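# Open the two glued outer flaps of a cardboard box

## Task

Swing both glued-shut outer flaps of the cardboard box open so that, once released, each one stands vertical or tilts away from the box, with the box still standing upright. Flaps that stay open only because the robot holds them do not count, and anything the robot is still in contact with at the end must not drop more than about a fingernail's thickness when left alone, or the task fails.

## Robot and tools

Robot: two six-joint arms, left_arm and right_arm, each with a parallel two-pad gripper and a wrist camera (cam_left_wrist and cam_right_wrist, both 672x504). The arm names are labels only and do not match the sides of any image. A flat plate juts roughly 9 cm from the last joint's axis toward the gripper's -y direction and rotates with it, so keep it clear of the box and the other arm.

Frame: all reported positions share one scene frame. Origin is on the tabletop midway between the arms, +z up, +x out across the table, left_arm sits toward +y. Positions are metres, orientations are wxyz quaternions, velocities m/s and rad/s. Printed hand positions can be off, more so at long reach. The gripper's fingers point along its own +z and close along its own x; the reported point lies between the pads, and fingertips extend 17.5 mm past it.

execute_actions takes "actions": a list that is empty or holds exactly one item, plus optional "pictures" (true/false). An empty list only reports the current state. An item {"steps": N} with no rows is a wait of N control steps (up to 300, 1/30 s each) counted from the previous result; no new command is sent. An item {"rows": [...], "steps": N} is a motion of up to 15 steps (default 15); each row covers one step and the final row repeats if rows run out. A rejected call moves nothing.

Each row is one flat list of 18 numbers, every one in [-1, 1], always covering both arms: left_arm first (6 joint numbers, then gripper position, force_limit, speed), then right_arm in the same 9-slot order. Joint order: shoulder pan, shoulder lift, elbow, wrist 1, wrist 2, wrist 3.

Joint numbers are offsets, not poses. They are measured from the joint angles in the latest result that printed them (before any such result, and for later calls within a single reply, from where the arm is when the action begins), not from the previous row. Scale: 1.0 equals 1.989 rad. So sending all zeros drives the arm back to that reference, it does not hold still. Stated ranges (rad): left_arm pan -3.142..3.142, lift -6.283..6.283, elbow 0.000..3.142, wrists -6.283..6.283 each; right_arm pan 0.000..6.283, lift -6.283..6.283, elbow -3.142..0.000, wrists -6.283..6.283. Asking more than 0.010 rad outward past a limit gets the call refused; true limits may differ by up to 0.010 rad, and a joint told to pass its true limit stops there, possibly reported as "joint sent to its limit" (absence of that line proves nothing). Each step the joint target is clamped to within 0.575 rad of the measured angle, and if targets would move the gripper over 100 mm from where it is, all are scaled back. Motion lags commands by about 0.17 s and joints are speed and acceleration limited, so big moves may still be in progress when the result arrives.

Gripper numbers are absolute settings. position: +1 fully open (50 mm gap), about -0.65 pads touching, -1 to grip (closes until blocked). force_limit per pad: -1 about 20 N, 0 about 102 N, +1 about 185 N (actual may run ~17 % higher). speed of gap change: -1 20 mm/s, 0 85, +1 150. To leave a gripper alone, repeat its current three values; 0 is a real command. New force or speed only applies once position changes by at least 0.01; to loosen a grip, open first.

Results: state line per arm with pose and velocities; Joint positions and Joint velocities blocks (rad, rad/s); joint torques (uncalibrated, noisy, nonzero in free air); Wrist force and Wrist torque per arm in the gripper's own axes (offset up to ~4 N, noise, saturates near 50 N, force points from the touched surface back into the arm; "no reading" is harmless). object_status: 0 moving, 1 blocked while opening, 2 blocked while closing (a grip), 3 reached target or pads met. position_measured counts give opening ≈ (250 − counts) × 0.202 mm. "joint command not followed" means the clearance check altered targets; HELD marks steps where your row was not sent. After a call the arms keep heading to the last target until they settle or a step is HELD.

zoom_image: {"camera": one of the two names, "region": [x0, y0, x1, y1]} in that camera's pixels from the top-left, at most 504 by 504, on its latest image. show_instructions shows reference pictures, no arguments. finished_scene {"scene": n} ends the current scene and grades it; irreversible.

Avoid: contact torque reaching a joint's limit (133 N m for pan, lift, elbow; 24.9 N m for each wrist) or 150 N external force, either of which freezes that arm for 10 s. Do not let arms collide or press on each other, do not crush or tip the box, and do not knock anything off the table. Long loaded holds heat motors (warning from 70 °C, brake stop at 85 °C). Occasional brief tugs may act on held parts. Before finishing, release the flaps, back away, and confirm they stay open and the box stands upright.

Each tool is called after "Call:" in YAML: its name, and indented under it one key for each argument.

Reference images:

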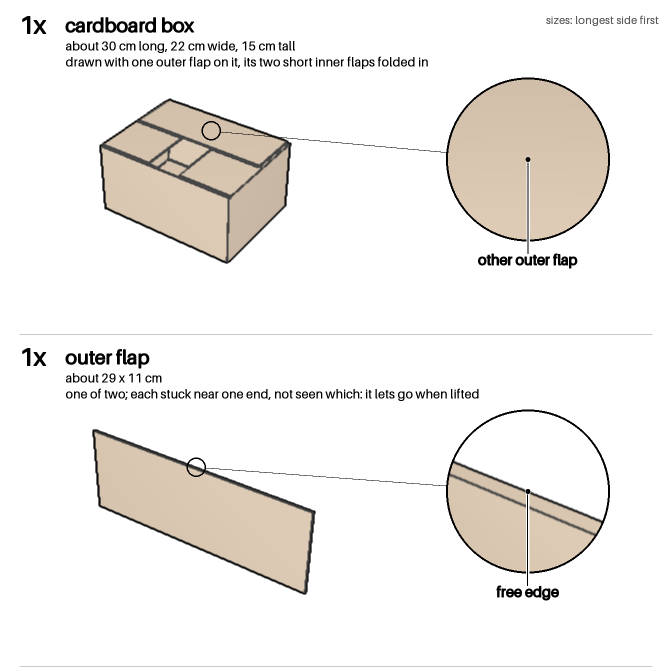

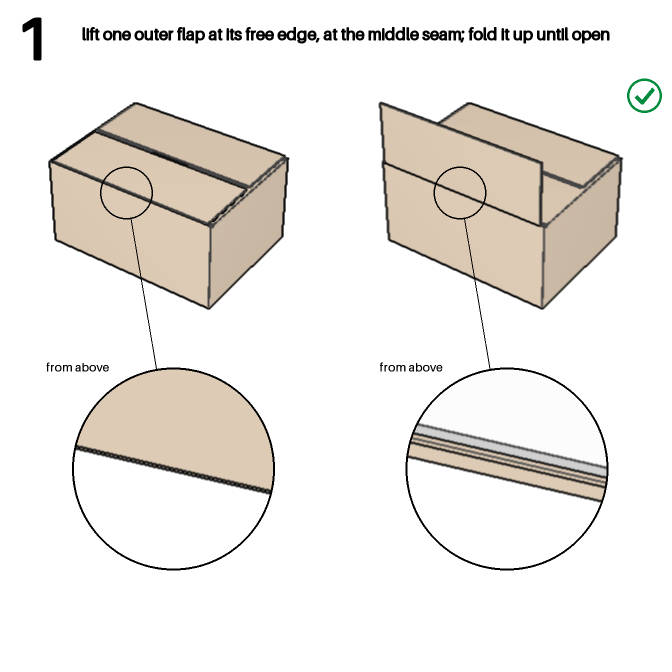

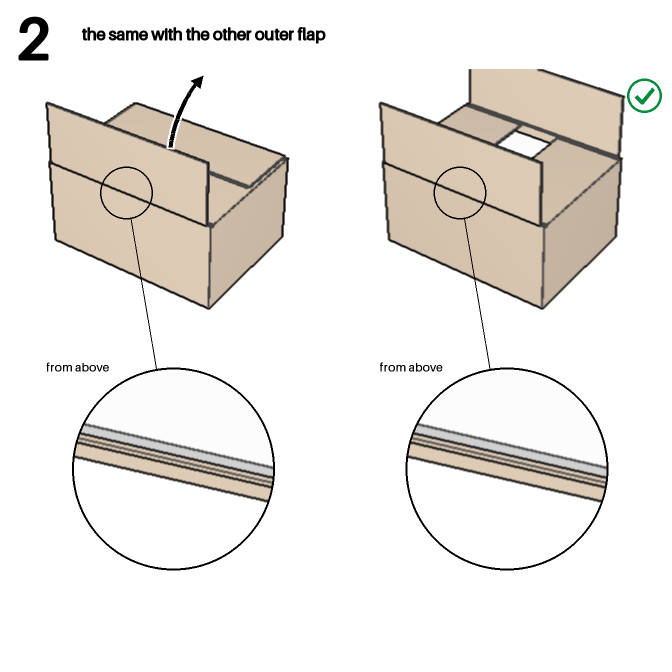

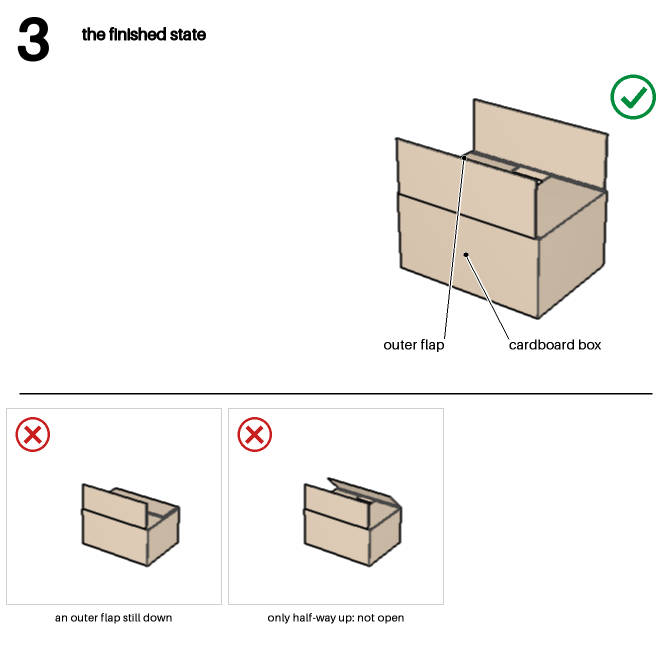

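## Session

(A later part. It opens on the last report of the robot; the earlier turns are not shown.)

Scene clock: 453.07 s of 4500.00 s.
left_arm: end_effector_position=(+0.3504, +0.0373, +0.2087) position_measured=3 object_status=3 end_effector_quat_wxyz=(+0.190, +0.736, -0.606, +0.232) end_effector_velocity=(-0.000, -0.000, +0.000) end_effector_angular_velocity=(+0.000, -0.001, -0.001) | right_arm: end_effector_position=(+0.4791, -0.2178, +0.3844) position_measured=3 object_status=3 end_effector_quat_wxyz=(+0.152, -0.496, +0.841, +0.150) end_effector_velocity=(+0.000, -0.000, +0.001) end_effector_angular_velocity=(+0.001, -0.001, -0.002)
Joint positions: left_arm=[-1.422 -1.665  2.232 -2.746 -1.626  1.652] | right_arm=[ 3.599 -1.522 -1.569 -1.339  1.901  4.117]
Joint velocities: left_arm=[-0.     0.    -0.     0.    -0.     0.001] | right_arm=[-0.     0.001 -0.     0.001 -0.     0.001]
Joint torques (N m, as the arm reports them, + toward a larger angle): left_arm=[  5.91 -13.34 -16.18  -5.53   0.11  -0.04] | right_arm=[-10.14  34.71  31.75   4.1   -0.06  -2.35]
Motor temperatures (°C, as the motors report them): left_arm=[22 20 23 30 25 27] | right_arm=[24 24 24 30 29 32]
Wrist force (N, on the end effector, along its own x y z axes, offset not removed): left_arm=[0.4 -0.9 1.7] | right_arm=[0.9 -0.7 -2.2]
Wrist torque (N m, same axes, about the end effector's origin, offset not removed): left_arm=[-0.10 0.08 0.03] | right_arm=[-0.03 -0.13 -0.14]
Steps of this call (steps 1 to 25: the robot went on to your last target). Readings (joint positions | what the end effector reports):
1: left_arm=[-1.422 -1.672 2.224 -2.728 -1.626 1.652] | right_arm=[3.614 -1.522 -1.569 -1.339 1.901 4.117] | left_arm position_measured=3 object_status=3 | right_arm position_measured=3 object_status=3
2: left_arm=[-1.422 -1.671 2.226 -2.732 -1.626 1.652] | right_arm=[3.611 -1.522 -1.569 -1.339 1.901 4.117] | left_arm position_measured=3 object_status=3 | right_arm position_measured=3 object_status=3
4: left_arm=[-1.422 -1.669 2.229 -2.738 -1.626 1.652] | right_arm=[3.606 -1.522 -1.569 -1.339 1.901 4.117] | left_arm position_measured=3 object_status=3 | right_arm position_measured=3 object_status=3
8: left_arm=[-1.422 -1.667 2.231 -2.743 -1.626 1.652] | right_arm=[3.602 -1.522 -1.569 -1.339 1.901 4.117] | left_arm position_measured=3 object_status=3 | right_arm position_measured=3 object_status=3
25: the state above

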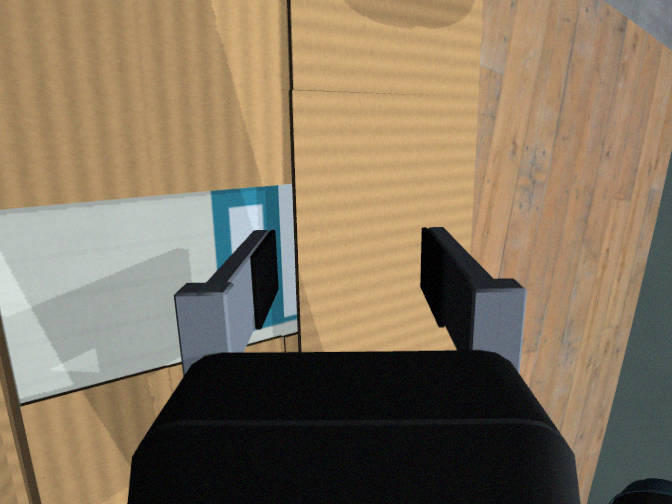

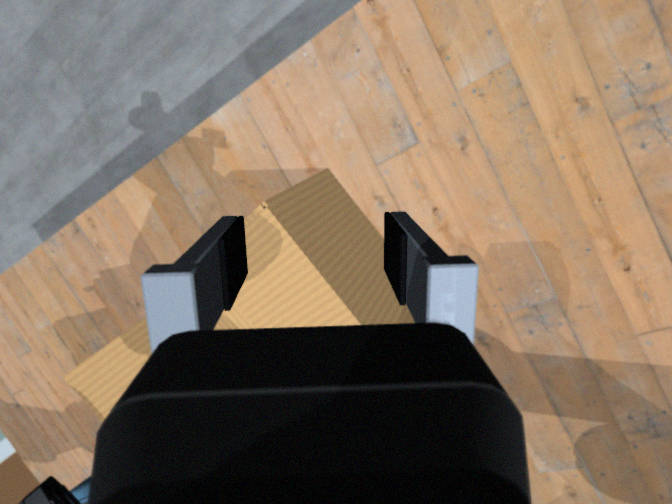

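Call:
execute_actions:
  actions:
    - {"rows":[[-0.0023,0.0621,0.0015,-0.0636,0,-0.002,1,0,0,0,0,0,0,0,0,1,0,0]]}
  pictures: false

Call:
execute_actions:
  actions:
    - {"steps":12}

Scene clock: 461.97 s of 4500.00 s.
left_arm: end_effector_position=(+0.3547, +0.0146, +0.1720) position_measured=3 object_status=3 end_effector_quat_wxyz=(+0.191, +0.736, -0.606, +0.232) end_effector_velocity=(+0.002, -0.007, -0.010) end_effector_angular_velocity=(-0.004, -0.001, +0.001) | right_arm: end_effector_position=(+0.4791, -0.2178, +0.3844) position_measured=3 object_status=3 end_effector_quat_wxyz=(+0.152, -0.496, +0.841, +0.150) end_effector_velocity=(+0.000, -0.000, -0.000) end_effector_angular_velocity=(-0.001, -0.000, -0.002)
Joint positions: left_arm=[-1.426 -1.547  2.235 -2.867 -1.626  1.648] | right_arm=[ 3.599 -1.522 -1.569 -1.339  1.901  4.117]
Joint velocities: left_arm=[-0.     0.037 -0.001 -0.04   0.    -0.001] | right_arm=[-0.     0.    -0.001  0.001 -0.001  0.002]
Joint torques (N m, as the arm reports them, + toward a larger angle): left_arm=[ -6.98 -13.9  -11.61  -4.05  -1.62  -1.98] | right_arm=[-6.18 32.83 24.03  1.89 -0.03 -2.32]
Motor temperatures (°C, as the motors report them): left_arm=[22 20 23 30 25 27] | right_arm=[24 24 24 30 29 32]
Wrist force (N, on the end effector, along its own x y z axes, offset not removed): left_arm=[2.6 -3.3 -0.9] | right_arm=[-0.9 -2.0 0.9]
Wrist torque (N m, same axes, about the end effector's origin, offset not removed): left_arm=[-0.39 -0.28 0.10] | right_arm=[-0.24 0.26 0.05]
Steps of this call (steps 1 to 15: the robot went on to your last target; steps 16 to 90: nothing new was sent; then 5.40 s passed at rest; steps 91 to 105: all 15 steps of this action). Readings (joint positions | what the end effector reports):
91: left_arm=[-1.422 -1.665 2.232 -2.746 -1.626 1.652] | right_arm=[3.599 -1.522 -1.569 -1.339 1.901 4.117] | left_arm position_measured=3 object_status=3 | right_arm position_measured=3 object_status=3
92: left_arm=[-1.422 -1.662 2.232 -2.749 -1.626 1.652] | right_arm=[3.599 -1.522 -1.569 -1.339 1.901 4.117] | left_arm position_measured=3 object_status=3 | right_arm position_measured=3 object_status=3
94: left_arm=[-1.423 -1.627 2.233 -2.785 -1.626 1.650] | right_arm=[3.599 -1.522 -1.569 -1.339 1.901 4.117] | left_arm position_measured=3 object_status=3 | right_arm position_measured=3 object_status=3
98: left_arm=[-1.425 -1.572 2.234 -2.841 -1.626 1.649] | right_arm=[3.599 -1.522 -1.569 -1.339 1.901 4.117] | left_arm position_measured=3 object_status=3 | right_arm position_measured=3 object_status=3
105: the state above

Scene clock: 462.37 s of 4500.00 s.
left_arm: end_effector_position=(+0.3548, +0.0138, +0.1705) position_measured=3 object_status=3 end_effector_quat_wxyz=(+0.192, +0.736, -0.606, +0.232) end_effector_velocity=(+0.000, -0.001, -0.000) end_effector_angular_velocity=(-0.001, -0.000, +0.000) | right_arm: end_effector_position=(+0.4791, -0.2178, +0.3844) position_measured=3 object_status=3 end_effector_quat_wxyz=(+0.152, -0.496, +0.841, +0.150) end_effector_velocity=(-0.000, -0.000, +0.001) end_effector_angular_velocity=(+0.000, -0.002, -0.000)
Joint positions: left_arm=[-1.426 -1.542  2.235 -2.872 -1.626  1.648] | right_arm=[ 3.599 -1.522 -1.569 -1.339  1.901  4.117]
Joint velocities: left_arm=[ 0.     0.002 -0.001 -0.002 -0.     0.   ] | right_arm=[-0.     0.002 -0.    -0.001 -0.001 -0.   ]
Joint torques (N m, as the arm reports them, + toward a larger angle): left_arm=[-8.   -3.43 -6.02 -1.97 -0.71 -2.07] | right_arm=[-2.34 29.61 23.98  2.24  0.05 -2.22]
Motor temperatures (°C, as the motors report them): left_arm=[22 20 23 30 25 27] | right_arm=[24 24 24 30 29 32]
Wrist force (N, on the end effector, along its own x y z axes, offset not removed): left_arm=[8.0 0.8 -19.1] | right_arm=[-0.8 -0.5 -0.1]
Wrist torque (N m, same axes, about the end effector's origin, offset not removed): left_arm=[0.06 -0.78 0.13] | right_arm=[0.08 0.14 -0.06]
Steps of this call (steps 1 to 12: the robot went on to your last target). Readings (joint positions | what the end effector reports):
1: left_arm=[-1.426 -1.546 2.235 -2.869 -1.626 1.648] | right_arm=[3.599 -1.522 -1.569 -1.339 1.901 4.117] | left_arm position_measured=3 object_status=3 | right_arm position_measured=3 object_status=3
2: left_arm=[-1.426 -1.545 2.235 -2.869 -1.626 1.648] | right_arm=[3.599 -1.522 -1.569 -1.339 1.901 4.117] | left_arm position_measured=3 object_status=3 | right_arm position_measured=3 object_status=3
4: left_arm=[-1.426 -1.544 2.235 -2.871 -1.626 1.648] | right_arm=[3.599 -1.522 -1.569 -1.339 1.901 4.117] | left_arm position_measured=3 object_status=3 | right_arm position_measured=3 object_status=3
8: left_arm=[-1.426 -1.543 2.235 -2.872 -1.626 1.648] | right_arm=[3.599 -1.522 -1.569 -1.339 1.901 4.117] | left_arm position_measured=3 object_status=3 | right_arm position_measured=3 object_status=3
12: the state above

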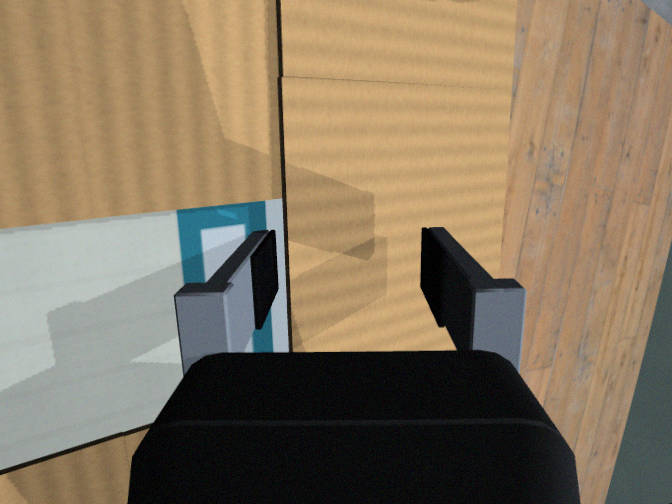

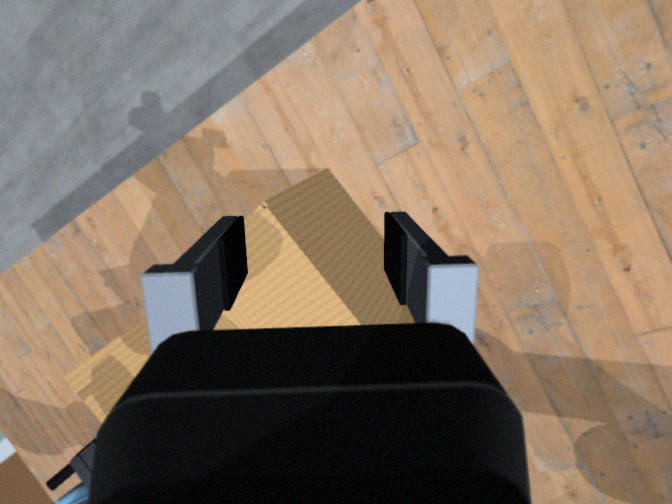

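Call:
execute_actions:
  actions:
    - {"rows":[[0,-0.0019,-0.0013,0.0032,0,0,1,0,0,0,0,0,0,0,0,1,0,0],[0,-0.0019,-0.0013,0.0032,0,0,1,0,0,0,0,0,0,0,0,1,0,0],[0,-0.0019,-0.0013,0.0032,0,0,1,0,0,0,0,0,0,0,0,1,0,0],[0,-0.0019,-0.0013,0.0032,0,0,1,0,0,0,0,0,0,0,0,1,0,0],[-0.0007,0.0062,-0.0097,0.0035,0,0,1,0,0,0,0,0,0,0,0,1,0,0]]}
  pictures: false

Call:
execute_actions:
  actions:
    - {"steps":8}

Scene clock: 473.63 s of 4500.00 s.
left_arm: end_effector_position=(+0.3560, +0.0074, +0.1723) position_measured=3 object_status=3 end_effector_quat_wxyz=(+0.192, +0.736, -0.607, +0.232) end_effector_velocity=(+0.000, -0.006, +0.001) end_effector_angular_velocity=(-0.001, +0.000, -0.001) | right_arm: end_effector_position=(+0.4791, -0.2178, +0.3844) position_measured=3 object_status=3 end_effector_quat_wxyz=(+0.152, -0.496, +0.841, +0.150) end_effector_velocity=(-0.000, +0.000, +0.001) end_effector_angular_velocity=(+0.002, -0.001, -0.000)
Joint positions: left_arm=[-1.427 -1.531  2.217 -2.865 -1.626  1.648] | right_arm=[ 3.599 -1.522 -1.569 -1.339  1.901  4.117]
Joint velocities: left_arm=[-0.002  0.011 -0.013  0.001 -0.    -0.001] | right_arm=[0.    0.001 0.001 0.    0.002 0.001]
Joint torques (N m, as the arm reports them, + toward a larger angle): left_arm=[ -8.85 -15.9  -26.9   -2.27   1.21  -1.65] | right_arm=[ 5.02 17.67 24.93  5.58  0.25 -2.23]
Motor temperatures (°C, as the motors report them): left_arm=[22 20 23 30 25 27] | right_arm=[24 24 24 30 29 32]
Wrist force (N, on the end effector, along its own x y z axes, offset not removed): left_arm=[-3.1 -6.1 -1.8] | right_arm=[-2.3 -1.5 -2.8]
Wrist torque (N m, same axes, about the end effector's origin, offset not removed): left_arm=[-0.80 -0.21 -0.01] | right_arm=[-0.22 0.35 0.05]
Steps of this call (steps 1 to 15: the robot went on to your last target; steps 16 to 90: nothing new was sent; then 7.77 s passed at rest; steps 91 to 105: all 15 steps of this action). Readings (joint positions | what the end effector reports):
91: left_arm=[-1.426 -1.542 2.235 -2.872 -1.626 1.648] | right_arm=[3.599 -1.522 -1.569 -1.339 1.901 4.117] | left_arm position_measured=3 object_status=3 | right_arm position_measured=3 object_status=3
92: left_arm=[-1.426 -1.542 2.235 -2.872 -1.626 1.648] | right_arm=[3.599 -1.522 -1.569 -1.339 1.901 4.117] | left_arm position_measured=3 object_status=3 | right_arm position_measured=3 object_status=3
94: left_arm=[-1.426 -1.543 2.234 -2.870 -1.626 1.648] | right_arm=[3.599 -1.522 -1.569 -1.339 1.901 4.117] | left_arm position_measured=3 object_status=3 | right_arm position_measured=3 object_status=3
98: left_arm=[-1.427 -1.539 2.226 -2.867 -1.626 1.648] | right_arm=[3.599 -1.522 -1.569 -1.339 1.901 4.117] | left_arm position_measured=3 object_status=3 | right_arm position_measured=3 object_status=3
105: the state above

Scene clock: 473.90 s of 4500.00 s.
left_arm: end_effector_position=(+0.3561, +0.0068, +0.1724) position_measured=3 object_status=3 end_effector_quat_wxyz=(+0.192, +0.736, -0.607, +0.232) end_effector_velocity=(+0.000, -0.001, +0.001) end_effector_angular_velocity=(-0.001, -0.000, -0.000) | right_arm: end_effector_position=(+0.4791, -0.2178, +0.3844) position_measured=3 object_status=3 end_effector_quat_wxyz=(+0.152, -0.496, +0.841, +0.150) end_effector_velocity=(+0.000, +0.000, +0.001) end_effector_angular_velocity=(+0.002, -0.000, +0.000)
Joint positions: left_arm=[-1.427 -1.53   2.216 -2.865 -1.626  1.648] | right_arm=[ 3.599 -1.522 -1.569 -1.339  1.901  4.117]
Joint velocities: left_arm=[-0.     0.001 -0.002 -0.001 -0.    -0.   ] | right_arm=[-0.    -0.     0.001  0.     0.001  0.   ]
Joint torques (N m, as the arm reports them, + toward a larger angle): left_arm=[ -8.76 -14.95 -28.32  -2.63   0.56  -1.38] | right_arm=[ 1.53 16.22 24.97  5.52  0.18 -2.19]
Motor temperatures (°C, as the motors report them): left_arm=[22 20 23 30 25 27] | right_arm=[24 24 24 30 29 32]
Wrist force (N, on the end effector, along its own x y z axes, offset not removed): left_arm=[-0.4 -3.4 -7.8] | right_arm=[-0.1 -2.7 -0.5]
Wrist torque (N m, same axes, about the end effector's origin, offset not removed): left_arm=[-0.48 -0.53 -0.07] | right_arm=[-0.34 0.08 -0.02]
Steps of this call (steps 1 to 8: the robot went on to your last target). Readings (joint positions | what the end effector reports):
1: left_arm=[-1.427 -1.531 2.217 -2.865 -1.626 1.648] | right_arm=[3.599 -1.522 -1.569 -1.339 1.901 4.117] | left_arm position_measured=3 object_status=3 | right_arm position_measured=3 object_status=3
2: left_arm=[-1.427 -1.531 2.217 -2.865 -1.626 1.648] | right_arm=[3.599 -1.522 -1.569 -1.339 1.901 4.117] | left_arm position_measured=3 object_status=3 | right_arm position_measured=3 object_status=3
4: left_arm=[-1.427 -1.530 2.216 -2.865 -1.626 1.648] | right_arm=[3.599 -1.522 -1.569 -1.339 1.901 4.117] | left_arm position_measured=3 object_status=3 | right_arm position_measured=3 object_status=3
8: the state above

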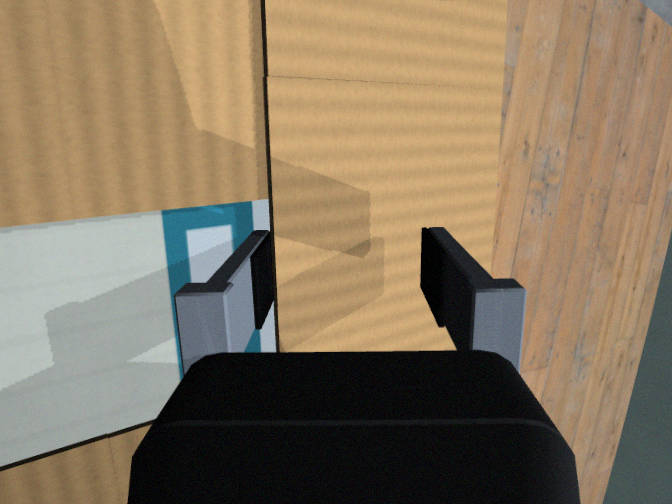

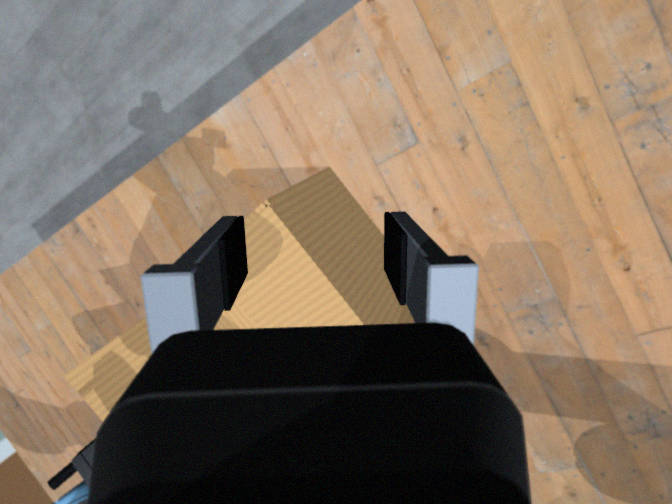

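Engaged. Up 6, −n 5.

Call:
execute_actions:
  actions:
    - {"rows":[[-0.0005,0.0001,-0.01,0.0099,0,0,1,0,0,0,0,0,0,0,0,1,0,0]]}
  pictures: false

Call:
execute_actions:
  actions:
    - {"rows":[[-0.0005,0.0001,-0.01,0.0099,0,0,1,0,0,0,0,0,0,0,0,1,0,0]]}

Scene clock: 482.70 s of 4500.00 s.
left_arm: end_effector_position=(+0.3570, +0.0020, +0.1782) position_measured=3 object_status=3 end_effector_quat_wxyz=(+0.192, +0.736, -0.607, +0.231) end_effector_velocity=(+0.000, -0.001, +0.001) end_effector_angular_velocity=(+0.000, +0.000, +0.001) | right_arm: end_effector_position=(+0.4791, -0.2178, +0.3844) position_measured=3 object_status=3 end_effector_quat_wxyz=(+0.152, -0.496, +0.841, +0.150) end_effector_velocity=(+0.000, -0.000, +0.001) end_effector_angular_velocity=(-0.000, -0.003, +0.001)
Joint positions: left_arm=[-1.428 -1.53   2.197 -2.846 -1.626  1.648] | right_arm=[ 3.599 -1.522 -1.569 -1.339  1.901  4.117]
Joint velocities: left_arm=[ 0.    -0.    -0.005  0.005  0.    -0.001] | right_arm=[ 0.     0.001  0.     0.001 -0.001 -0.001]
Joint torques (N m, as the arm reports them, + toward a larger angle): left_arm=[ -8.15 -21.4  -31.64  -3.59  -1.5    1.95] | right_arm=[-6.45 27.15 26.3   5.64  0.04 -2.15]
Motor temperatures (°C, as the motors report them): left_arm=[22 20 23 30 25 27] | right_arm=[24 24 24 30 29 32]
Wrist force (N, on the end effector, along its own x y z axes, offset not removed): left_arm=[-5.0 -1.2 -0.5] | right_arm=[-2.2 2.5 1.1]
Wrist torque (N m, same axes, about the end effector's origin, offset not removed): left_arm=[-0.01 -0.13 0.06] | right_arm=[0.57 0.54 -0.13]
Steps of this call (steps 1 to 15: the robot went on to your last target; steps 16 to 90: nothing new was sent; then 5.30 s passed at rest; steps 91 to 105: all 15 steps of this action). Readings (joint positions | what the end effector reports):
91: left_arm=[-1.427 -1.530 2.216 -2.865 -1.626 1.648] | right_arm=[3.599 -1.522 -1.569 -1.339 1.901 4.117] | left_arm position_measured=3 object_status=3 | right_arm position_measured=3 object_status=3
92: left_arm=[-1.428 -1.530 2.214 -2.864 -1.626 1.648] | right_arm=[3.599 -1.522 -1.569 -1.339 1.901 4.117] | left_arm position_measured=3 object_status=3 | right_arm position_measured=3 object_status=3
94: left_arm=[-1.428 -1.530 2.208 -2.857 -1.626 1.648] | right_arm=[3.599 -1.522 -1.569 -1.339 1.901 4.117] | left_arm position_measured=3 object_status=3 | right_arm position_measured=3 object_status=3
98: left_arm=[-1.428 -1.530 2.200 -2.850 -1.626 1.648] | right_arm=[3.599 -1.522 -1.569 -1.339 1.901 4.117] | left_arm position_measured=3 object_status=3 | right_arm position_measured=3 object_status=3
105: the state above

Scene clock: 483.20 s of 4500.00 s.
left_arm: end_effector_position=(+0.3578, -0.0028, +0.1841) position_measured=3 object_status=3 end_effector_quat_wxyz=(+0.192, +0.735, -0.608, +0.231) end_effector_velocity=(+0.000, -0.002, +0.002) end_effector_angular_velocity=(-0.001, -0.000, +0.000) | right_arm: end_effector_position=(+0.4791, -0.2178, +0.3844) position_measured=3 object_status=3 end_effector_quat_wxyz=(+0.152, -0.496, +0.841, +0.150) end_effector_velocity=(+0.001, +0.000, +0.001) end_effector_angular_velocity=(+0.001, -0.001, -0.002)
Joint positions: left_arm=[-1.429 -1.53   2.178 -2.827 -1.626  1.648] | right_arm=[ 3.599 -1.522 -1.569 -1.339  1.901  4.117]
Joint velocities: left_arm=[-0.001  0.    -0.006  0.005  0.    -0.001] | right_arm=[-0.    -0.001  0.001  0.001 -0.     0.002]
Joint torques (N m, as the arm reports them, + toward a larger angle): left_arm=[ -7.9  -19.39 -32.68  -3.73  -1.1    1.97] | right_arm=[-5.85 27.79 25.    5.48  0.15 -2.27]
Motor temperatures (°C, as the motors report them): left_arm=[22 20 23 30 25 27] | right_arm=[24 24 24 30 29 32]
Wrist force (N, on the end effector, along its own x y z axes, offset not removed): left_arm=[-5.0 -4.8 3.6] | right_arm=[-2.3 1.0 -0.2]
Wrist torque (N m, same axes, about the end effector's origin, offset not removed): left_arm=[-0.64 0.20 0.18] | right_arm=[0.33 0.29 -0.11]
Steps of this call (steps 1 to 15: all 15 steps of this action). Readings (joint positions | what the end effector reports):
1: left_arm=[-1.428 -1.530 2.197 -2.846 -1.626 1.648] | right_arm=[3.599 -1.522 -1.569 -1.339 1.901 4.117] | left_arm position_measured=3 object_status=3 | right_arm position_measured=3 object_status=3
2: left_arm=[-1.429 -1.530 2.195 -2.844 -1.626 1.648] | right_arm=[3.599 -1.522 -1.569 -1.339 1.901 4.117] | left_arm position_measured=3 object_status=3 | right_arm position_measured=3 object_status=3
4: left_arm=[-1.429 -1.530 2.188 -2.838 -1.626 1.648] | right_arm=[3.599 -1.522 -1.569 -1.339 1.901 4.117] | left_arm position_measured=3 object_status=3 | right_arm position_measured=3 object_status=3
8: left_arm=[-1.429 -1.530 2.181 -2.831 -1.626 1.648] | right_arm=[3.599 -1.522 -1.569 -1.339 1.901 4.117] | left_arm position_measured=3 object_status=3 | right_arm position_measured=3 object_status=3
15: the state above

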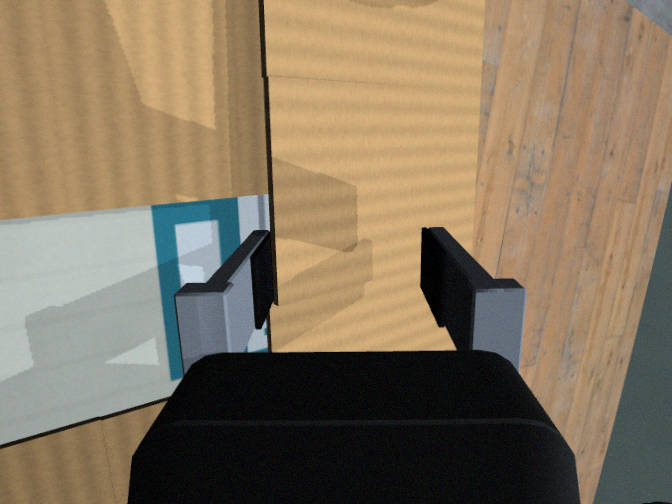

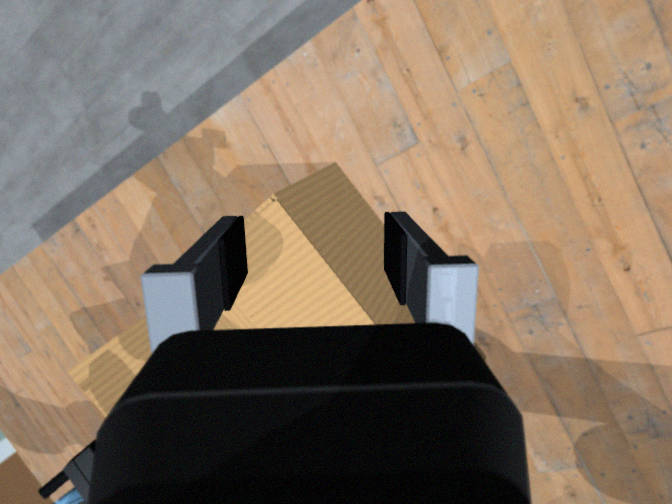

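Call:
execute_actions:
  actions:
    - {"rows":[[-0.0005,0.0001,-0.01,0.0099,0,0,1,0,0,0,0,0,0,0,0,1,0,0]]}
  pictures: false

Call:
execute_actions:
  actions:
    - {"rows":[[-0.0005,0.0001,-0.01,0.0099,0,0,1,0,0,0,0,0,0,0,0,1,0,0]]}

Scene clock: 489.30 s of 4500.00 s.
left_arm: end_effector_position=(+0.3586, -0.0074, +0.1901) position_measured=3 object_status=3 end_effector_quat_wxyz=(+0.192, +0.735, -0.608, +0.231) end_effector_velocity=(+0.000, -0.001, +0.002) end_effector_angular_velocity=(-0.000, -0.000, -0.001) | right_arm: end_effector_position=(+0.4791, -0.2178, +0.3844) position_measured=3 object_status=3 end_effector_quat_wxyz=(+0.152, -0.496, +0.841, +0.150) end_effector_velocity=(+0.000, -0.000, -0.001) end_effector_angular_velocity=(-0.000, +0.001, -0.002)
Joint positions: left_arm=[-1.43  -1.529  2.158 -2.808 -1.626  1.648] | right_arm=[ 3.599 -1.522 -1.569 -1.339  1.901  4.117]
Joint velocities: left_arm=[-0.     0.    -0.006  0.006 -0.     0.001] | right_arm=[-0.    -0.001 -0.001  0.001 -0.     0.002]
Joint torques (N m, as the arm reports them, + toward a larger angle): left_arm=[ -8.03 -20.03 -31.94  -4.24  -1.21   2.02] | right_arm=[-5.99 28.89 25.92  5.63  0.17 -2.2 ]
Motor temperatures (°C, as the motors report them): left_arm=[22 20 23 30 25 27] | right_arm=[24 24 24 30 29 32]
Wrist force (N, on the end effector, along its own x y z axes, offset not removed): left_arm=[-7.7 -0.4 1.8] | right_arm=[0.0 -0.2 -0.1]
Wrist torque (N m, same axes, about the end effector's origin, offset not removed): left_arm=[-0.01 0.31 0.24] | right_arm=[-0.07 0.08 -0.19]
Steps of this call (steps 1 to 15: the robot went on to your last target; steps 16 to 90: nothing new was sent; then 2.60 s passed at rest; steps 91 to 105: all 15 steps of this action). Readings (joint positions | what the end effector reports):
91: left_arm=[-1.429 -1.530 2.177 -2.826 -1.626 1.648] | right_arm=[3.599 -1.522 -1.569 -1.339 1.901 4.117] | left_arm position_measured=3 object_status=3 | right_arm position_measured=3 object_status=3
92: left_arm=[-1.429 -1.530 2.175 -2.825 -1.626 1.648] | right_arm=[3.599 -1.522 -1.569 -1.339 1.901 4.117] | left_arm position_measured=3 object_status=3 | right_arm position_measured=3 object_status=3
94: left_arm=[-1.430 -1.530 2.169 -2.819 -1.626 1.648] | right_arm=[3.599 -1.522 -1.569 -1.339 1.901 4.117] | left_arm position_measured=3 object_status=3 | right_arm position_measured=3 object_status=3
98: left_arm=[-1.430 -1.530 2.162 -2.811 -1.626 1.648] | right_arm=[3.599 -1.522 -1.569 -1.339 1.901 4.117] | left_arm position_measured=3 object_status=3 | right_arm position_measured=3 object_status=3
105: the state above

Scene clock: 489.80 s of 4500.00 s.
left_arm: end_effector_position=(+0.3593, -0.0119, +0.1961) position_measured=3 object_status=3 end_effector_quat_wxyz=(+0.192, +0.735, -0.608, +0.231) end_effector_velocity=(+0.001, -0.000, +0.001) end_effector_angular_velocity=(+0.002, +0.000, +0.001) | right_arm: end_effector_position=(+0.4791, -0.2178, +0.3844) position_measured=3 object_status=3 end_effector_quat_wxyz=(+0.152, -0.496, +0.841, +0.150) end_effector_velocity=(-0.001, -0.000, -0.001) end_effector_angular_velocity=(-0.000, +0.002, +0.001)
Joint positions: left_arm=[-1.431 -1.529  2.139 -2.789 -1.626  1.648] | right_arm=[ 3.599 -1.522 -1.569 -1.339  1.901  4.117]
Joint velocities: left_arm=[ 0.001 -0.    -0.004  0.006  0.     0.   ] | right_arm=[-0.     0.    -0.001 -0.001  0.001 -0.001]
Joint torques (N m, as the arm reports them, + toward a larger angle): left_arm=[ -8.02 -20.44 -32.44  -4.06  -1.13   1.96] | right_arm=[-6.76 27.77 24.81  5.35  0.09 -2.27]
Motor temperatures (°C, as the motors report them): left_arm=[22 20 23 30 25 27] | right_arm=[24 24 24 30 29 32]
Wrist force (N, on the end effector, along its own x y z axes, offset not removed): left_arm=[-6.5 -4.4 2.6] | right_arm=[0.9 0.0 0.9]
Wrist torque (N m, same axes, about the end effector's origin, offset not removed): left_arm=[-0.54 -0.03 0.16] | right_arm=[0.14 -0.13 -0.10]
Steps of this call (steps 1 to 15: all 15 steps of this action). Readings (joint positions | what the end effector reports):
1: left_arm=[-1.430 -1.529 2.158 -2.808 -1.626 1.648] | right_arm=[3.599 -1.522 -1.569 -1.339 1.901 4.117] | left_arm position_measured=3 object_status=3 | right_arm position_measured=3 object_status=3
2: left_arm=[-1.430 -1.529 2.157 -2.806 -1.626 1.648] | right_arm=[3.599 -1.522 -1.569 -1.339 1.901 4.117] | left_arm position_measured=3 object_status=3 | right_arm position_measured=3 object_status=3
4: left_arm=[-1.431 -1.529 2.150 -2.800 -1.626 1.648] | right_arm=[3.599 -1.522 -1.569 -1.339 1.901 4.117] | left_arm position_measured=3 object_status=3 | right_arm position_measured=3 object_status=3
8: left_arm=[-1.431 -1.529 2.143 -2.792 -1.626 1.648] | right_arm=[3.599 -1.522 -1.569 -1.339 1.901 4.117] | left_arm position_measured=3 object_status=3 | right_arm position_measured=3 object_status=3
15: the state above

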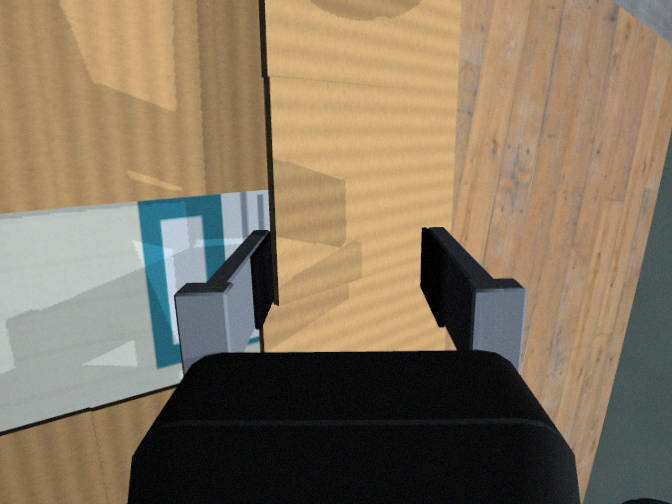

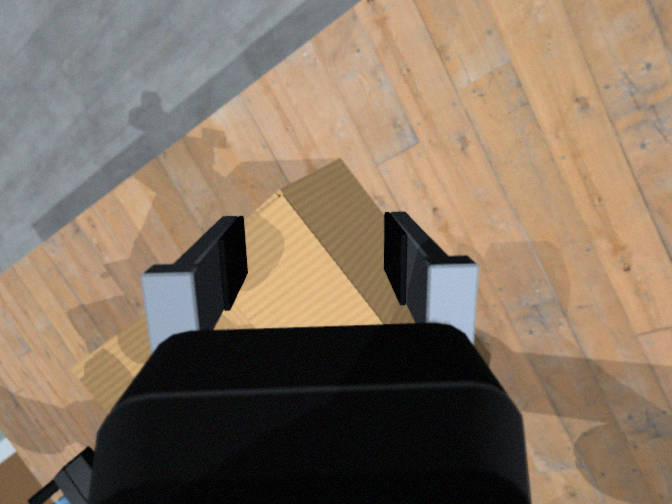

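Continue, with more sideways push (−n 7, up 6).

Call:
execute_actions:
  actions:
    - {"rows":[[-0.0007,0.0024,-0.0124,0.01,0,0,1,0,0,0,0,0,0,0,0,1,0,0]]}
  pictures: false

Call:
execute_actions:
  actions:
    - {"rows":[[-0.0007,0.0024,-0.0124,0.01,0,0,1,0,0,0,0,0,0,0,0,1,0,0]]}

Scene clock: 495.53 s of 4500.00 s.
left_arm: end_effector_position=(+0.3603, -0.0183, +0.2023) position_measured=3 object_status=3 end_effector_quat_wxyz=(+0.192, +0.734, -0.609, +0.231) end_effector_velocity=(+0.001, -0.001, +0.002) end_effector_angular_velocity=(-0.000, -0.000, +0.000) | right_arm: end_effector_position=(+0.4791, -0.2178, +0.3844) position_measured=3 object_status=3 end_effector_quat_wxyz=(+0.152, -0.496, +0.841, +0.150) end_effector_velocity=(+0.000, +0.000, +0.001) end_effector_angular_velocity=(+0.001, -0.003, -0.001)
Joint positions: left_arm=[-1.433 -1.525  2.115 -2.77  -1.626  1.648] | right_arm=[ 3.599 -1.522 -1.569 -1.339  1.901  4.117]
Joint velocities: left_arm=[ 0.001  0.001 -0.006  0.004 -0.     0.   ] | right_arm=[ 0.     0.001  0.001  0.001 -0.     0.001]
Joint torques (N m, as the arm reports them, + toward a larger angle): left_arm=[ -7.26 -21.32 -33.23  -3.9   -1.09   2.08] | right_arm=[-6.34 29.02 24.86  5.54  0.24 -1.9 ]
Motor temperatures (°C, as the motors report them): left_arm=[22 20 23 30 25 27] | right_arm=[24 24 24 30 29 32]
Wrist force (N, on the end effector, along its own x y z axes, offset not removed): left_arm=[-10.2 -2.5 3.1] | right_arm=[1.0 -3.5 -2.1]
Wrist torque (N m, same axes, about the end effector's origin, offset not removed): left_arm=[-0.06 0.70 0.29] | right_arm=[-0.50 -0.09 -0.13]
Steps of this call (steps 1 to 15: the robot went on to your last target; steps 16 to 90: nothing new was sent; then 2.23 s passed at rest; steps 91 to 105: all 15 steps of this action). Readings (joint positions | what the end effector reports):
91: left_arm=[-1.431 -1.529 2.138 -2.788 -1.626 1.648] | right_arm=[3.599 -1.522 -1.569 -1.339 1.901 4.117] | left_arm position_measured=3 object_status=3 | right_arm position_measured=3 object_status=3
92: left_arm=[-1.431 -1.529 2.137 -2.787 -1.626 1.648] | right_arm=[3.599 -1.522 -1.569 -1.339 1.901 4.117] | left_arm position_measured=3 object_status=3 | right_arm position_measured=3 object_status=3
94: left_arm=[-1.432 -1.527 2.129 -2.781 -1.626 1.648] | right_arm=[3.599 -1.522 -1.569 -1.339 1.901 4.117] | left_arm position_measured=3 object_status=3 | right_arm position_measured=3 object_status=3
98: left_arm=[-1.432 -1.526 2.119 -2.773 -1.626 1.648] | right_arm=[3.599 -1.522 -1.569 -1.339 1.901 4.117] | left_arm position_measured=3 object_status=3 | right_arm position_measured=3 object_status=3
105: the state above

Scene clock: 496.03 s of 4500.00 s.
left_arm: end_effector_position=(+0.3613, -0.0245, +0.2085) position_measured=3 object_status=3 end_effector_quat_wxyz=(+0.192, +0.734, -0.609, +0.231) end_effector_velocity=(+0.001, -0.001, +0.001) end_effector_angular_velocity=(+0.000, -0.000, -0.000) | right_arm: end_effector_position=(+0.4791, -0.2178, +0.3844) position_measured=3 object_status=3 end_effector_quat_wxyz=(+0.152, -0.496, +0.841, +0.150) end_effector_velocity=(-0.000, -0.000, -0.001) end_effector_angular_velocity=(-0.000, +0.002, -0.001)
Joint positions: left_arm=[-1.434 -1.52   2.091 -2.751 -1.626  1.648] | right_arm=[ 3.599 -1.522 -1.569 -1.339  1.901  4.117]
Joint velocities: left_arm=[ 0.     0.001 -0.006  0.004  0.     0.   ] | right_arm=[-0.    -0.    -0.001 -0.     0.     0.001]
Joint torques (N m, as the arm reports them, + toward a larger angle): left_arm=[ -7.65 -23.24 -30.99  -4.3   -1.13   2.  ] | right_arm=[-5.26 29.54 24.69  5.45  0.06 -1.92]
Motor temperatures (°C, as the motors report them): left_arm=[22 20 23 30 25 27] | right_arm=[24 24 24 30 29 32]
Wrist force (N, on the end effector, along its own x y z axes, offset not removed): left_arm=[-7.0 -0.3 2.9] | right_arm=[0.2 -1.1 -0.2]
Wrist torque (N m, same axes, about the end effector's origin, offset not removed): left_arm=[0.09 -0.07 0.18] | right_arm=[-0.01 0.08 -0.11]
Steps of this call (steps 1 to 15: all 15 steps of this action). Readings (joint positions | what the end effector reports):
1: left_arm=[-1.433 -1.525 2.115 -2.770 -1.626 1.648] | right_arm=[3.599 -1.522 -1.569 -1.339 1.901 4.117] | left_arm position_measured=3 object_status=3 | right_arm position_measured=3 object_status=3
2: left_arm=[-1.433 -1.524 2.113 -2.768 -1.626 1.648] | right_arm=[3.599 -1.522 -1.569 -1.339 1.901 4.117] | left_arm position_measured=3 object_status=3 | right_arm position_measured=3 object_status=3
4: left_arm=[-1.433 -1.523 2.105 -2.762 -1.626 1.648] | right_arm=[3.599 -1.522 -1.569 -1.339 1.901 4.117] | left_arm position_measured=3 object_status=3 | right_arm position_measured=3 object_status=3
8: left_arm=[-1.434 -1.521 2.096 -2.754 -1.626 1.648] | right_arm=[3.599 -1.522 -1.569 -1.339 1.901 4.117] | left_arm position_measured=3 object_status=3 | right_arm position_measured=3 object_status=3
15: the state above

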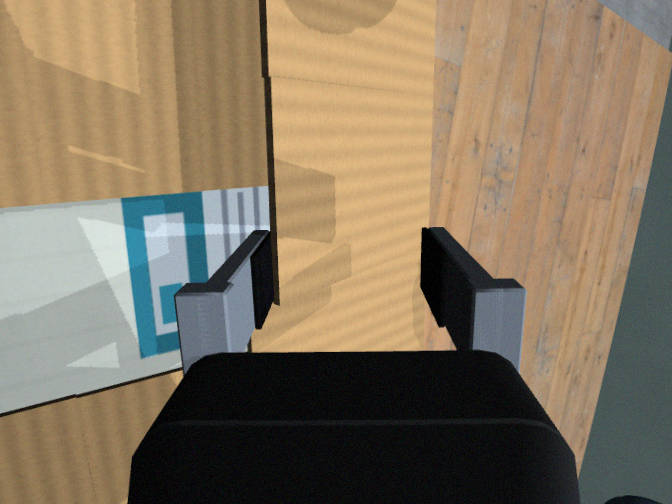

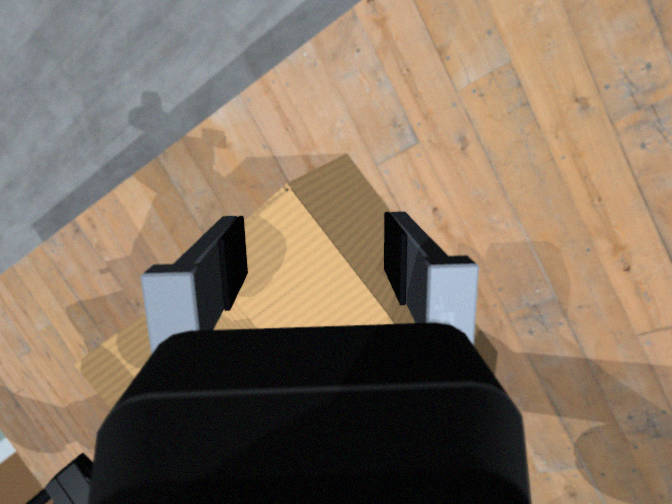

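Call:
execute_actions:
  actions:
    - {"rows":[[-0.0008,0.004,-0.0135,0.0095,0,0,1,0,0,0,0,0,0,0,0,1,0,0]]}
  pictures: false

Call:
execute_actions:
  actions:
    - {"rows":[[-0.0008,0.004,-0.0135,0.0095,0,0,1,0,0,0,0,0,0,0,0,1,0,0]]}

Scene clock: 505.60 s of 4500.00 s.
left_arm: end_effector_position=(+0.3624, -0.0318, +0.2143) position_measured=3 object_status=3 end_effector_quat_wxyz=(+0.193, +0.733, -0.610, +0.231) end_effector_velocity=(+0.000, -0.003, +0.003) end_effector_angular_velocity=(-0.002, -0.001, -0.001) | right_arm: end_effector_position=(+0.4791, -0.2178, +0.3844) position_measured=3 object_status=3 end_effector_quat_wxyz=(+0.152, -0.496, +0.841, +0.150) end_effector_velocity=(-0.000, -0.000, +0.000) end_effector_angular_velocity=(-0.001, -0.001, -0.000)
Joint positions: left_arm=[-1.436 -1.512  2.065 -2.732 -1.626  1.648] | right_arm=[ 3.599 -1.522 -1.569 -1.339  1.901  4.117]
Joint velocities: left_arm=[-0.001  0.002 -0.008  0.003  0.     0.   ] | right_arm=[-0.     0.001 -0.    -0.    -0.001 -0.   ]
Joint torques (N m, as the arm reports them, + toward a larger angle): left_arm=[ -7.2  -24.41 -35.53  -4.53  -1.17   2.02] | right_arm=[-6.81 28.52 24.77  5.33  0.16 -2.02]
Motor temperatures (°C, as the motors report them): left_arm=[22 20 23 30 25 27] | right_arm=[24 24 24 30 29 32]
Wrist force (N, on the end effector, along its own x y z axes, offset not removed): left_arm=[-10.8 1.8 5.2] | right_arm=[0.4 -1.2 -2.6]
Wrist torque (N m, same axes, about the end effector's origin, offset not removed): left_arm=[0.39 0.50 0.09] | right_arm=[-0.17 -0.01 -0.10]
Steps of this call (steps 1 to 15: the robot went on to your last target; steps 16 to 90: nothing new was sent; then 6.07 s passed at rest; steps 91 to 105: all 15 steps of this action). Readings (joint positions | what the end effector reports):
91: left_arm=[-1.434 -1.520 2.091 -2.750 -1.626 1.648] | right_arm=[3.599 -1.522 -1.569 -1.339 1.901 4.117] | left_arm position_measured=3 object_status=3 | right_arm position_measured=3 object_status=3
92: left_arm=[-1.434 -1.519 2.089 -2.748 -1.626 1.648] | right_arm=[3.599 -1.522 -1.569 -1.339 1.901 4.117] | left_arm position_measured=3 object_status=3 | right_arm position_measured=3 object_status=3
94: left_arm=[-1.435 -1.517 2.080 -2.742 -1.626 1.648] | right_arm=[3.599 -1.522 -1.569 -1.339 1.901 4.117] | left_arm position_measured=3 object_status=3 | right_arm position_measured=3 object_status=3
98: left_arm=[-1.435 -1.514 2.070 -2.735 -1.626 1.648] | right_arm=[3.599 -1.522 -1.569 -1.339 1.901 4.117] | left_arm position_measured=3 object_status=3 | right_arm position_measured=3 object_status=3
105: the state above

Scene clock: 506.10 s of 4500.00 s.
left_arm: end_effector_position=(+0.3635, -0.0390, +0.2202) position_measured=3 object_status=3 end_effector_quat_wxyz=(+0.193, +0.733, -0.610, +0.231) end_effector_velocity=(+0.000, -0.002, +0.002) end_effector_angular_velocity=(-0.001, -0.000, -0.000) | right_arm: end_effector_position=(+0.4791, -0.2178, +0.3844) position_measured=3 object_status=3 end_effector_quat_wxyz=(+0.152, -0.496, +0.841, +0.150) end_effector_velocity=(-0.000, -0.000, -0.000) end_effector_angular_velocity=(-0.001, -0.000, +0.000)
Joint positions: left_arm=[-1.437 -1.505  2.04  -2.714 -1.626  1.648] | right_arm=[ 3.599 -1.522 -1.569 -1.339  1.901  4.117]
Joint velocities: left_arm=[-0.001  0.002 -0.007  0.005  0.    -0.   ] | right_arm=[-0.     0.001 -0.001 -0.    -0.    -0.001]
Joint torques (N m, as the arm reports them, + toward a larger angle): left_arm=[ -7.91 -23.63 -36.35  -4.75  -1.14   1.99] | right_arm=[-6.26 28.87 24.1   5.39  0.04 -1.74]
Motor temperatures (°C, as the motors report them): left_arm=[22 20 23 30 25 27] | right_arm=[24 24 24 30 29 32]
Wrist force (N, on the end effector, along its own x y z axes, offset not removed): left_arm=[-10.2 -2.7 4.7] | right_arm=[-0.9 0.4 -1.6]
Wrist torque (N m, same axes, about the end effector's origin, offset not removed): left_arm=[-0.37 0.45 0.15] | right_arm=[0.07 0.15 0.02]
Steps of this call (steps 1 to 15: all 15 steps of this action). Readings (joint positions | what the end effector reports):
1: left_arm=[-1.436 -1.512 2.065 -2.732 -1.626 1.648] | right_arm=[3.599 -1.522 -1.569 -1.339 1.901 4.117] | left_arm position_measured=3 object_status=3 | right_arm position_measured=3 object_status=3
2: left_arm=[-1.436 -1.512 2.063 -2.731 -1.626 1.648] | right_arm=[3.599 -1.522 -1.569 -1.339 1.901 4.117] | left_arm position_measured=3 object_status=3 | right_arm position_measured=3 object_status=3
4: left_arm=[-1.436 -1.509 2.054 -2.724 -1.626 1.648] | right_arm=[3.599 -1.522 -1.569 -1.339 1.901 4.117] | left_arm position_measured=3 object_status=3 | right_arm position_measured=3 object_status=3
8: left_arm=[-1.437 -1.506 2.044 -2.717 -1.626 1.648] | right_arm=[3.599 -1.522 -1.569 -1.339 1.901 4.117] | left_arm position_measured=3 object_status=3 | right_arm position_measured=3 object_status=3
15: the state above

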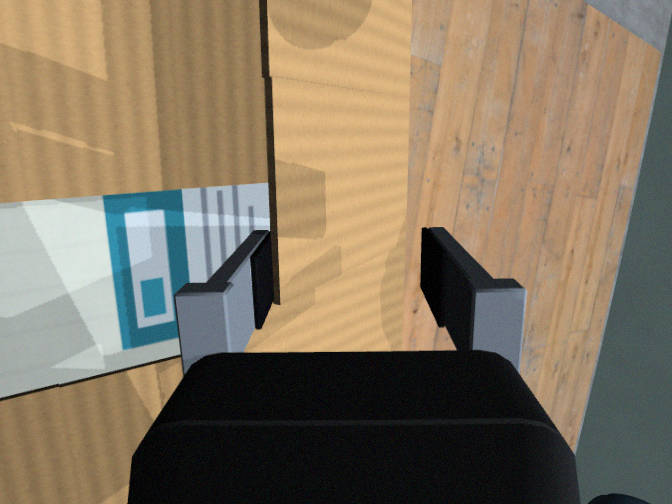

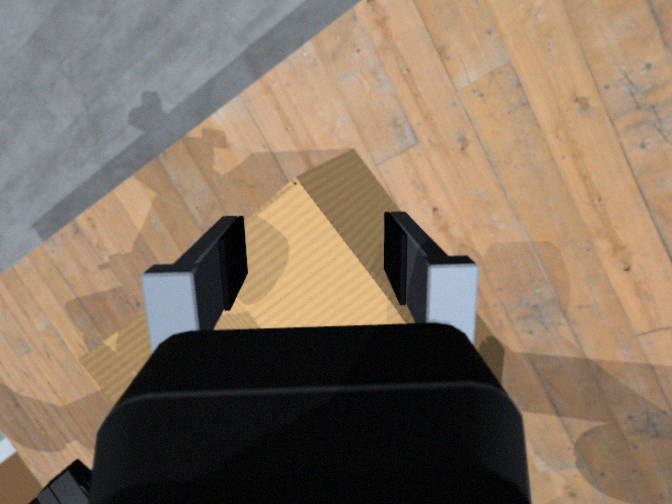

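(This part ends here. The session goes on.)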